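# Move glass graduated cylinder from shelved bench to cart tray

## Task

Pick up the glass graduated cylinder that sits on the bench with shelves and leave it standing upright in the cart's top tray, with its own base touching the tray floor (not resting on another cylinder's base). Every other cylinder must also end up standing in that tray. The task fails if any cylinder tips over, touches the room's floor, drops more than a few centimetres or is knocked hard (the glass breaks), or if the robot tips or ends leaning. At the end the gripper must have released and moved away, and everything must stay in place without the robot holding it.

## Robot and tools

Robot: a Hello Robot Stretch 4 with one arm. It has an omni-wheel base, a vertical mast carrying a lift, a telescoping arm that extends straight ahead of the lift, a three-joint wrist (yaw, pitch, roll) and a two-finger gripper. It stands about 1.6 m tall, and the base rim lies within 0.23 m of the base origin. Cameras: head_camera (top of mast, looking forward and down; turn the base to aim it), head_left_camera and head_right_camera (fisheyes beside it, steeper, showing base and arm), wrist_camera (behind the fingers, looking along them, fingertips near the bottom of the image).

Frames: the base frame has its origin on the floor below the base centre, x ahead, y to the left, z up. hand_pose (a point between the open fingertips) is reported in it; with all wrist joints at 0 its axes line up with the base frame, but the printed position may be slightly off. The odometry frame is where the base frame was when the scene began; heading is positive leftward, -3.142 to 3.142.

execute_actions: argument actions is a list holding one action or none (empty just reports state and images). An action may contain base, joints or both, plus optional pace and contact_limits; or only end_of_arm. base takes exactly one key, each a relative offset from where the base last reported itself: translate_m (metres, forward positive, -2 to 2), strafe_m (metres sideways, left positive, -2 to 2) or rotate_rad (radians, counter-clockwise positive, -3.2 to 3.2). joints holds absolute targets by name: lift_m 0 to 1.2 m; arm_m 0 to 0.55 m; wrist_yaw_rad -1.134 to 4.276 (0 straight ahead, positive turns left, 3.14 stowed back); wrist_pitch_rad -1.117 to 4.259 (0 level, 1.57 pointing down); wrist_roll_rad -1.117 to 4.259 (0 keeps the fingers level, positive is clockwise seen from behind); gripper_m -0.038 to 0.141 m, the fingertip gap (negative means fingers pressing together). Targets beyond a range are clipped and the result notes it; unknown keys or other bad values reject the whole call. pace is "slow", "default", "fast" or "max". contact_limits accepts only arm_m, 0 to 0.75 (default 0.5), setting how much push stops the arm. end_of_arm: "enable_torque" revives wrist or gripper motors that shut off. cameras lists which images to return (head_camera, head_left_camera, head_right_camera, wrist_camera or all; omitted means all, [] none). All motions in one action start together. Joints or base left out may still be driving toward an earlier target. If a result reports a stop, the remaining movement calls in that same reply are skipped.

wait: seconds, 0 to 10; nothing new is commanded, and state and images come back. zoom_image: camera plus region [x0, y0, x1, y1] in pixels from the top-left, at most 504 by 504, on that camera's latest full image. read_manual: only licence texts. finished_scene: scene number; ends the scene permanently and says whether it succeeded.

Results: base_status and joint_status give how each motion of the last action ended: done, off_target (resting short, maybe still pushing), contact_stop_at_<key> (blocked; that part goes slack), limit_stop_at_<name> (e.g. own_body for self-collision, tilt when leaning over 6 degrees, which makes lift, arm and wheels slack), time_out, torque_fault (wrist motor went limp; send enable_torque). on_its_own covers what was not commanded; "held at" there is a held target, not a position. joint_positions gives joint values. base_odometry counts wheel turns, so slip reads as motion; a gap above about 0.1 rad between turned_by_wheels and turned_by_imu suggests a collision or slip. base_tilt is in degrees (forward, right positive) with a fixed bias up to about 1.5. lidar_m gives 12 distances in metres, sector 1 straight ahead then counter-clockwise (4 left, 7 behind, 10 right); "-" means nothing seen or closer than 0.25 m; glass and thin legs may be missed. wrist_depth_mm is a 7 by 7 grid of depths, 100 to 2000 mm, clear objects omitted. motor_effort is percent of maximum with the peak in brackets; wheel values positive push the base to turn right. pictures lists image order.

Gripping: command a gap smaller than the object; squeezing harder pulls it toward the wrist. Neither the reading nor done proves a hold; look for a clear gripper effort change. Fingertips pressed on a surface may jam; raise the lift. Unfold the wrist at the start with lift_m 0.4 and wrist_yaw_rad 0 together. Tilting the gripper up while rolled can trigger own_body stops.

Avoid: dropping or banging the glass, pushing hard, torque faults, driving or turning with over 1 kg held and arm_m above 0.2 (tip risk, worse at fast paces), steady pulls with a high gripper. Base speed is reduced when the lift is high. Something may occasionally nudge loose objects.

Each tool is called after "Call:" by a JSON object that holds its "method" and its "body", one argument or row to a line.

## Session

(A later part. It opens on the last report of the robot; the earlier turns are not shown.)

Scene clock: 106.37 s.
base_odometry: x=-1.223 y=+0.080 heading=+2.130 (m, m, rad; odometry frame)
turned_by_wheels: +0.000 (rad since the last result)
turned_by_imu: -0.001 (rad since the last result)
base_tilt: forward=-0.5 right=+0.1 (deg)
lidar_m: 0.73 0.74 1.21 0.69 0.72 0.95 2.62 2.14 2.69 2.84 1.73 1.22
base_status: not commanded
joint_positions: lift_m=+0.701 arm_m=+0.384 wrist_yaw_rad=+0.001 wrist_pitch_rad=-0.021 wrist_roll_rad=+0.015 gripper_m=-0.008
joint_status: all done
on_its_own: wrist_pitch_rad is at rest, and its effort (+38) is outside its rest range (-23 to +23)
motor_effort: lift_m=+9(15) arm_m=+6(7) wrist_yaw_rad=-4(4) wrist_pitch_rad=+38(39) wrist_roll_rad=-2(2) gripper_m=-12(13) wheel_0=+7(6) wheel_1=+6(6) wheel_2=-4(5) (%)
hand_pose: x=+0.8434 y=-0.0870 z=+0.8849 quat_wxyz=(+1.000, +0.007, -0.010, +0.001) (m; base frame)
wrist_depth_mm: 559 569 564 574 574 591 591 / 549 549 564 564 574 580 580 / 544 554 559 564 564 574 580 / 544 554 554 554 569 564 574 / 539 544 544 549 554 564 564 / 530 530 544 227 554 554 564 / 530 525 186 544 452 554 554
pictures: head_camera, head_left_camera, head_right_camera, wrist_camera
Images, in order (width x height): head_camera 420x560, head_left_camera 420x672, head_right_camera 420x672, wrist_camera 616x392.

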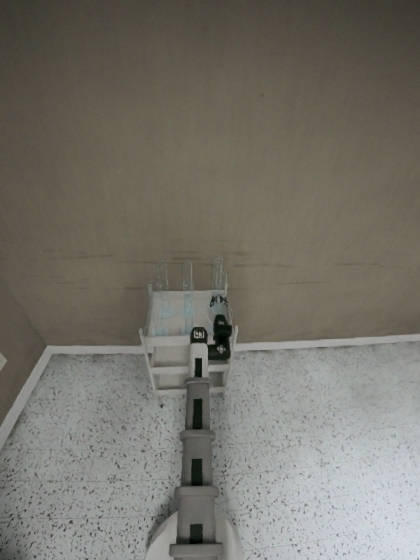

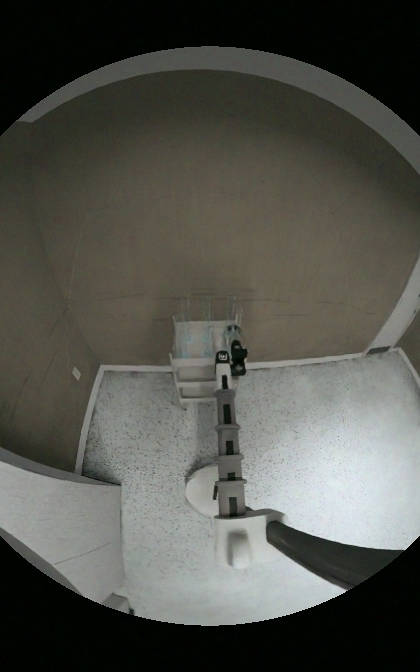

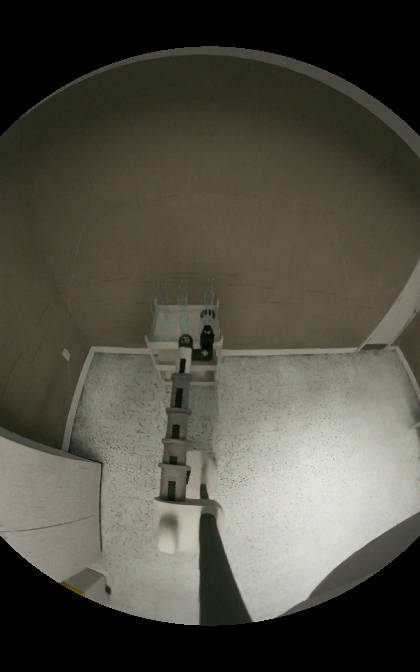

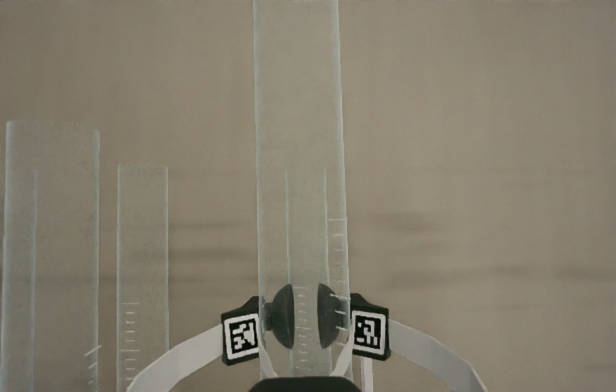

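Call:
{"method": "execute_actions", "body": {
  "actions": [
    {"joints":{"lift_m":0.735},"pace":"slow"}
  ]
}}

Call:
{"method": "zoom_image", "body": {
  "camera": "head_camera",
  "region": [140,250,260,370]
}}

Call:
{"method": "zoom_image", "body": {
  "camera": "head_right_camera",
  "region": [170,280,250,360]
}}

Scene clock: 116.20 s.
base_odometry: x=-1.223 y=+0.080 heading=+2.130 (m, m, rad; odometry frame)
turned_by_wheels: +0.000 (rad since the last result)
turned_by_imu: -0.001 (rad since the last result)
base_tilt: forward=-0.3 right=+0.1 (deg)
lidar_m: 0.72 0.74 1.24 0.69 0.71 0.94 2.59 2.14 2.71 2.86 1.72 1.20
base_status: not commanded
joint_positions: lift_m=+0.735 arm_m=+0.384 wrist_yaw_rad=+0.000 wrist_pitch_rad=-0.002 wrist_roll_rad=+0.015 gripper_m=-0.008
joint_status: all done
motor_effort: lift_m=+21(22) arm_m=+6(6) wrist_yaw_rad=-1(4) wrist_pitch_rad=-14(38) wrist_roll_rad=-2(2) gripper_m=-13(12) wheel_0=+6(7) wheel_1=+6(6) wheel_2=-4(4) (%)
hand_pose: x=+0.8434 y=-0.0873 z=+0.9135 quat_wxyz=(+1.000, +0.007, -0.001, +0.000) (m; base frame)
wrist_depth_mm: 544 559 559 574 569 574 585 / 544 549 559 569 564 574 569 / 544 544 554 559 564 569 574 / 535 539 544 559 559 564 574 / 535 544 544 554 554 564 564 / 530 539 539 226 549 559 559 / 525 530 186 544 455 559 564
pictures: head_camera, head_left_camera, head_right_camera, wrist_camera
Images, in order (width x height): head_camera 420x560, head_left_camera 420x672, head_right_camera 420x672, wrist_camera 616x392.

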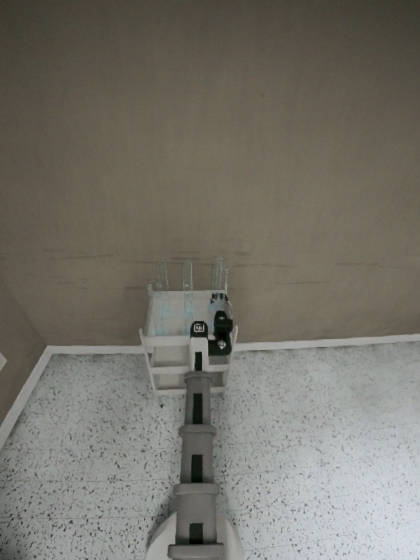

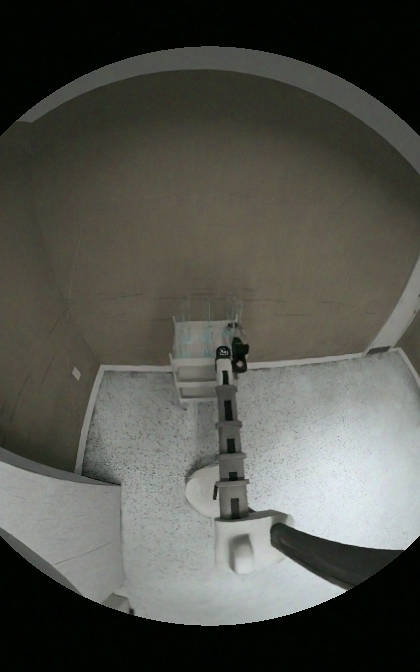

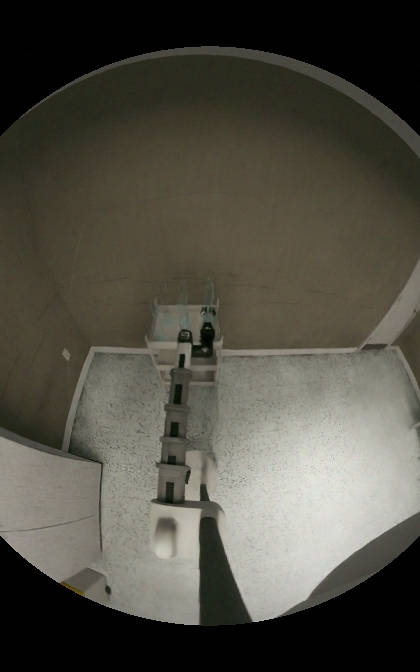

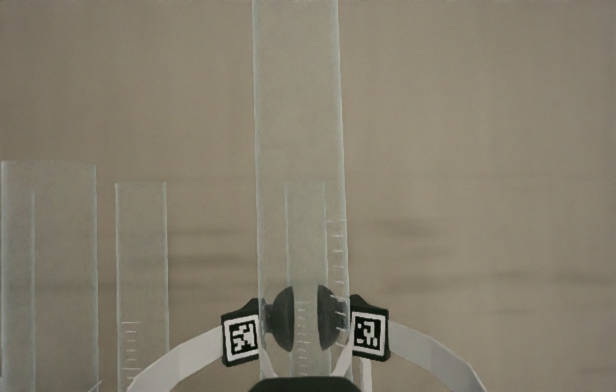

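Region (140, 250, 260, 370) of head_camera's 420x560 image, scaled by 4.200, with more detail than that image has.

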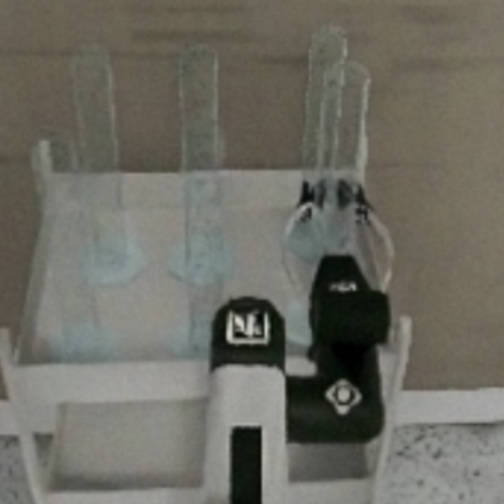

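Region (170, 280, 250, 360) of head_right_camera's 420x672 image, scaled by 6.300, with more detail than that image has.

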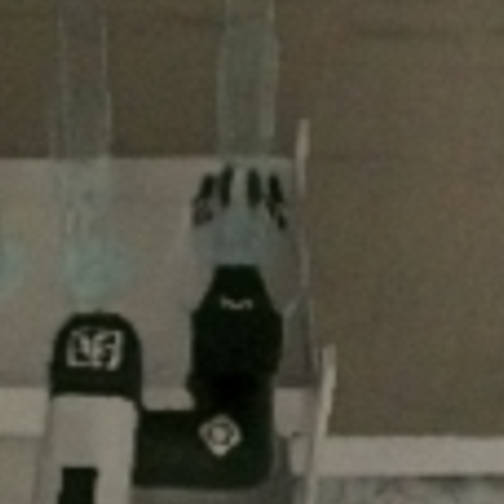

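Call:
{"method": "execute_actions", "body": {
  "actions": [
    {"joints":{"arm_m":0.425},"pace":"slow"}
  ],
  "cameras": []
}}

Call:
{"method": "execute_actions", "body": {
  "actions": [
    {"joints":{"lift_m":0.69},"pace":"slow"}
  ],
  "cameras": ["wrist_camera","head_right_camera"]
}}

Scene clock: 124.53 s.
base_odometry: x=-1.223 y=+0.080 heading=+2.130 (m, m, rad; odometry frame)
turned_by_wheels: +0.000 (rad since the last result)
turned_by_imu: -0.001 (rad since the last result)
base_tilt: forward=-0.4 right=+0.2 (deg)
lidar_m: 0.72 0.76 1.21 0.69 0.73 0.96 2.61 2.11 2.72 2.84 1.73 1.22
base_status: not commanded
joint_positions: lift_m=+0.735 arm_m=+0.424 wrist_yaw_rad=+0.000 wrist_pitch_rad=-0.002 wrist_roll_rad=+0.015 gripper_m=-0.008
joint_status: all done
motor_effort: lift_m=+21(21) arm_m=+7(5) wrist_yaw_rad=-1(1) wrist_pitch_rad=-14(15) wrist_roll_rad=-2(3) gripper_m=-11(13) wheel_0=+7(7) wheel_1=+5(6) wheel_2=-4(4) (%)
hand_pose: x=+0.8832 y=-0.0874 z=+0.9135 quat_wxyz=(+1.000, +0.007, -0.001, +0.000) (m; base frame)
wrist_depth_mm: 508 517 517 525 530 535 544 / 500 512 512 521 530 530 539 / 504 508 512 517 525 525 535 / 500 500 512 512 521 525 530 / 500 500 508 508 517 525 530 / 492 500 504 227 512 521 525 / 492 496 185 504 421 517 521
pictures: none
No camera images: the call's "cameras" was empty. Leave "cameras" out to get every camera's image.

Scene clock: 125.77 s.
base_odometry: x=-1.223 y=+0.080 heading=+2.130 (m, m, rad; odometry frame)
turned_by_wheels: +0.000 (rad since the last result)
turned_by_imu: +0.000 (rad since the last result)
base_tilt: forward=-0.3 right=+0.1 (deg)
lidar_m: 0.73 0.76 1.20 0.69 0.72 0.97 2.60 2.12 2.73 2.86 1.70 1.23
base_status: not commanded
joint_positions: lift_m=+0.690 arm_m=+0.424 wrist_yaw_rad=+0.000 wrist_pitch_rad=-0.002 wrist_roll_rad=+0.015 gripper_m=-0.008
joint_status: all done
motor_effort: lift_m=+15(23) arm_m=+7(7) wrist_yaw_rad=-1(1) wrist_pitch_rad=-13(15) wrist_roll_rad=-2(1) gripper_m=-14(14) wheel_0=+7(6) wheel_1=+5(5) wheel_2=-4(4) (%)
hand_pose: x=+0.8832 y=-0.0874 z=+0.8689 quat_wxyz=(+1.000, +0.007, -0.001, +0.000) (m; base frame)
wrist_depth_mm: 508 512 521 521 530 530 539 / 504 512 512 525 525 530 535 / 504 508 508 517 517 530 539 / 504 504 508 517 521 525 535 / 504 504 508 512 512 525 530 / 496 504 504 228 517 517 521 / 492 496 186 508 418 517 525
pictures: head_right_camera, wrist_camera
Images, in order (width x height): head_right_camera 420x672, wrist_camera 616x392.

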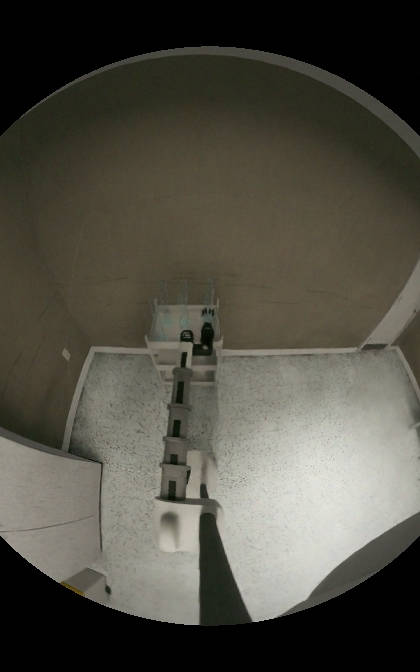

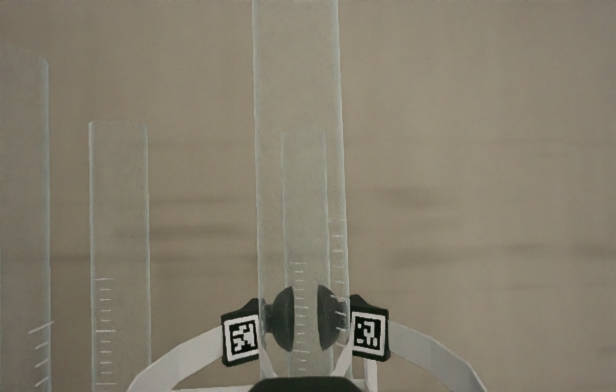

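Call:
{"method": "execute_actions", "body": {
  "actions": [
    {"joints":{"lift_m":0.66},"pace":"slow"}
  ],
  "cameras": ["wrist_camera"]
}}

Scene clock: 129.73 s.
base_odometry: x=-1.223 y=+0.080 heading=+2.130 (m, m, rad; odometry frame)
turned_by_wheels: +0.000 (rad since the last result)
turned_by_imu: -0.001 (rad since the last result)
base_tilt: forward=-0.4 right=+0.1 (deg)
lidar_m: 0.73 0.76 1.22 0.69 0.69 0.97 2.60 2.09 2.70 2.86 1.72 1.21
base_status: not commanded
joint_positions: lift_m=+0.660 arm_m=+0.424 wrist_yaw_rad=+0.000 wrist_pitch_rad=-0.002 wrist_roll_rad=+0.015 gripper_m=-0.008
joint_status: all done
motor_effort: lift_m=+15(16) arm_m=+7(7) wrist_yaw_rad=-1(1) wrist_pitch_rad=-18(13) wrist_roll_rad=-2(2) gripper_m=-13(13) wheel_0=+6(7) wheel_1=+5(5) wheel_2=-4(4) (%)
hand_pose: x=+0.8832 y=-0.0874 z=+0.8389 quat_wxyz=(+1.000, +0.007, -0.001, +0.000) (m; base frame)
wrist_depth_mm: 504 517 517 525 530 530 544 / 508 508 521 521 525 535 535 / 500 504 517 517 525 530 525 / 504 508 512 517 521 525 525 / 496 504 508 512 517 521 530 / 492 500 504 227 512 517 525 / 488 407 185 415 394 521 525
pictures: wrist_camera
Images, in order (width x height): wrist_camera 616x392.

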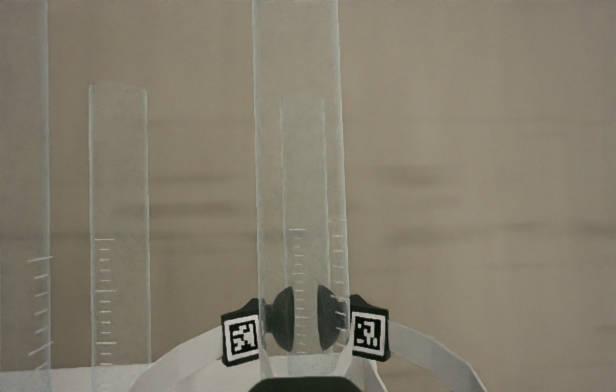

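Call:
{"method": "execute_actions", "body": {
  "actions": [
    {"joints":{"lift_m":0.648},"pace":"slow"}
  ],
  "cameras": ["wrist_camera"]
}}

Scene clock: 132.10 s.
base_odometry: x=-1.223 y=+0.080 heading=+2.130 (m, m, rad; odometry frame)
turned_by_wheels: +0.000 (rad since the last result)
turned_by_imu: +0.000 (rad since the last result)
base_tilt: forward=-0.4 right=+0.2 (deg)
lidar_m: 0.73 0.75 1.21 0.69 0.74 0.98 2.60 2.10 2.70 2.86 1.73 1.23
base_status: not commanded
joint_positions: lift_m=+0.648 arm_m=+0.424 wrist_yaw_rad=+0.000 wrist_pitch_rad=-0.004 wrist_roll_rad=+0.015 gripper_m=-0.008
joint_status: all done
motor_effort: lift_m=+15(12) arm_m=+7(7) wrist_yaw_rad=-1(1) wrist_pitch_rad=-9(16) wrist_roll_rad=-2(1) gripper_m=-12(11) wheel_0=+7(6) wheel_1=+5(5) wheel_2=-4(4) (%)
hand_pose: x=+0.8832 y=-0.0874 z=+0.8275 quat_wxyz=(+1.000, +0.007, -0.002, +0.000) (m; base frame)
wrist_depth_mm: 508 512 521 521 530 530 539 / 504 512 512 521 521 535 535 / 504 504 508 517 521 530 535 / 500 504 508 517 517 525 535 / 496 500 504 512 517 521 530 / 488 504 500 227 517 512 525 / 402 407 185 421 345 512 517
pictures: wrist_camera
Images, in order (width x height): wrist_camera 616x392.

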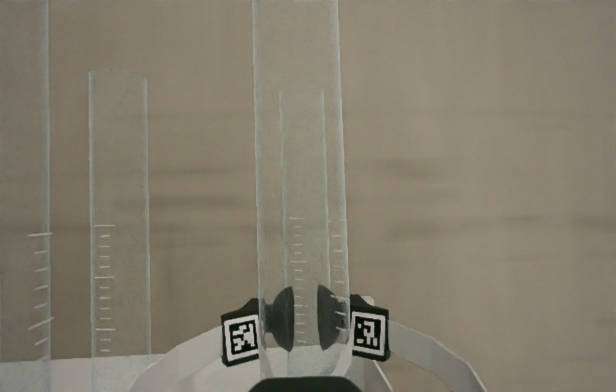

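Call:
{"method": "execute_actions", "body": {
  "actions": [
    {"joints":{"gripper_m":0.085},"pace":"slow"}
  ],
  "cameras": ["wrist_camera"]
}}

Scene clock: 137.80 s.
base_odometry: x=-1.223 y=+0.080 heading=+2.130 (m, m, rad; odometry frame)
turned_by_wheels: +0.000 (rad since the last result)
turned_by_imu: -0.001 (rad since the last result)
base_tilt: forward=-0.5 right=+0.1 (deg)
lidar_m: 0.73 0.76 1.24 0.69 0.72 0.95 2.60 2.14 2.72 2.87 1.71 1.21
base_status: not commanded
joint_positions: lift_m=+0.648 arm_m=+0.424 wrist_yaw_rad=+0.000 wrist_pitch_rad=-0.004 wrist_roll_rad=+0.015 gripper_m=+0.085
joint_status: all done
motor_effort: lift_m=+15(15) arm_m=+7(7) wrist_yaw_rad=+0(0) wrist_pitch_rad=-9(10) wrist_roll_rad=-2(2) gripper_m=+0(13) wheel_0=+7(6) wheel_1=+5(6) wheel_2=-4(4) (%)
hand_pose: x=+0.8831 y=-0.0875 z=+0.8276 quat_wxyz=(+1.000, +0.007, -0.002, +0.000) (m; base frame)
wrist_depth_mm: 512 512 521 525 525 539 539 / 508 512 517 525 525 535 539 / 500 508 508 517 525 525 535 / 500 504 504 517 525 525 530 / 496 500 512 517 521 521 525 / 496 500 504 508 218 517 525 / 404 407 415 418 517 517 525
pictures: wrist_camera
Images, in order (width x height): wrist_camera 616x392.

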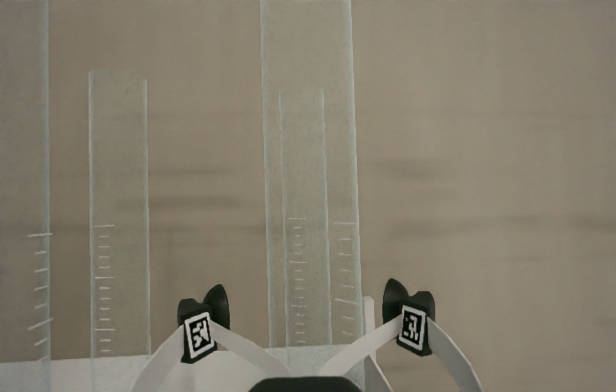

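Call:
{"method": "execute_actions", "body": {
  "actions": [
    {"joints":{"arm_m":0.05},"pace":"slow"}
  ],
  "cameras": ["wrist_camera","head_camera"]
}}

Call:
{"method": "zoom_image", "body": {
  "camera": "head_camera",
  "region": [135,250,255,370]
}}

Scene clock: 146.47 s.
base_odometry: x=-1.223 y=+0.080 heading=+2.130 (m, m, rad; odometry frame)
turned_by_wheels: +0.000 (rad since the last result)
turned_by_imu: -0.002 (rad since the last result)
base_tilt: forward=-0.4 right=+0.1 (deg)
lidar_m: 0.73 0.76 1.22 0.69 0.71 0.96 2.61 2.13 2.69 2.85 1.74 1.23
base_status: not commanded
joint_positions: lift_m=+0.648 arm_m=+0.051 wrist_yaw_rad=+0.000 wrist_pitch_rad=-0.004 wrist_roll_rad=+0.015 gripper_m=+0.085
joint_status: all done
motor_effort: lift_m=+15(15) arm_m=-7(6) wrist_yaw_rad=+0(0) wrist_pitch_rad=-9(9) wrist_roll_rad=-2(2) gripper_m=+1(1) wheel_0=+6(6) wheel_1=+5(5) wheel_2=-4(4) (%)
hand_pose: x=+0.5106 y=-0.0874 z=+0.8276 quat_wxyz=(+1.000, +0.007, -0.002, +0.000) (m; base frame)
wrist_depth_mm: 891 878 891 904 917 904 931 / 866 878 891 891 904 917 917 / 878 866 878 891 891 904 917 / 866 866 866 878 904 904 917 / 854 866 866 878 878 891 891 / 854 768 707 788 221 891 904 / 449 452 455 462 469 878 891
pictures: head_camera, wrist_camera
Images, in order (width x height): head_camera 420x560, wrist_camera 616x392.

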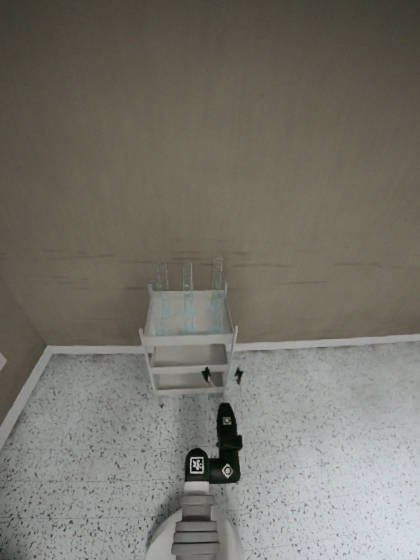

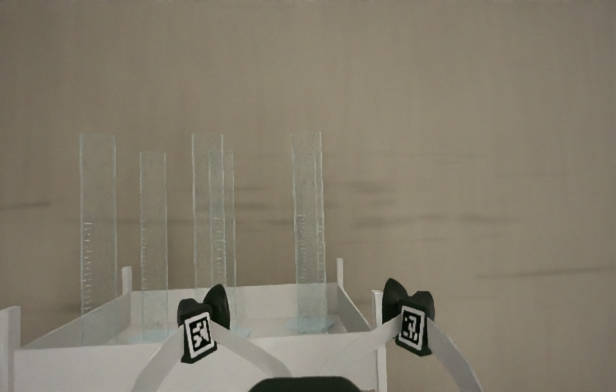

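Region (135, 250, 255, 370) of head_camera's 420x560 image, scaled by 4.200, with more detail than that image has.

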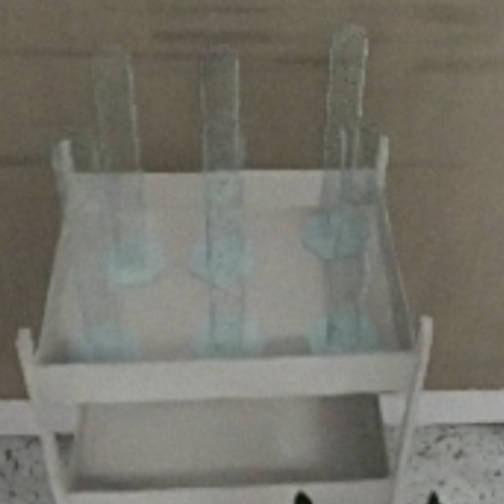

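Call:
{"method": "finished_scene", "body": {
  "scene": 2
}}

The scene is finished: the task was done.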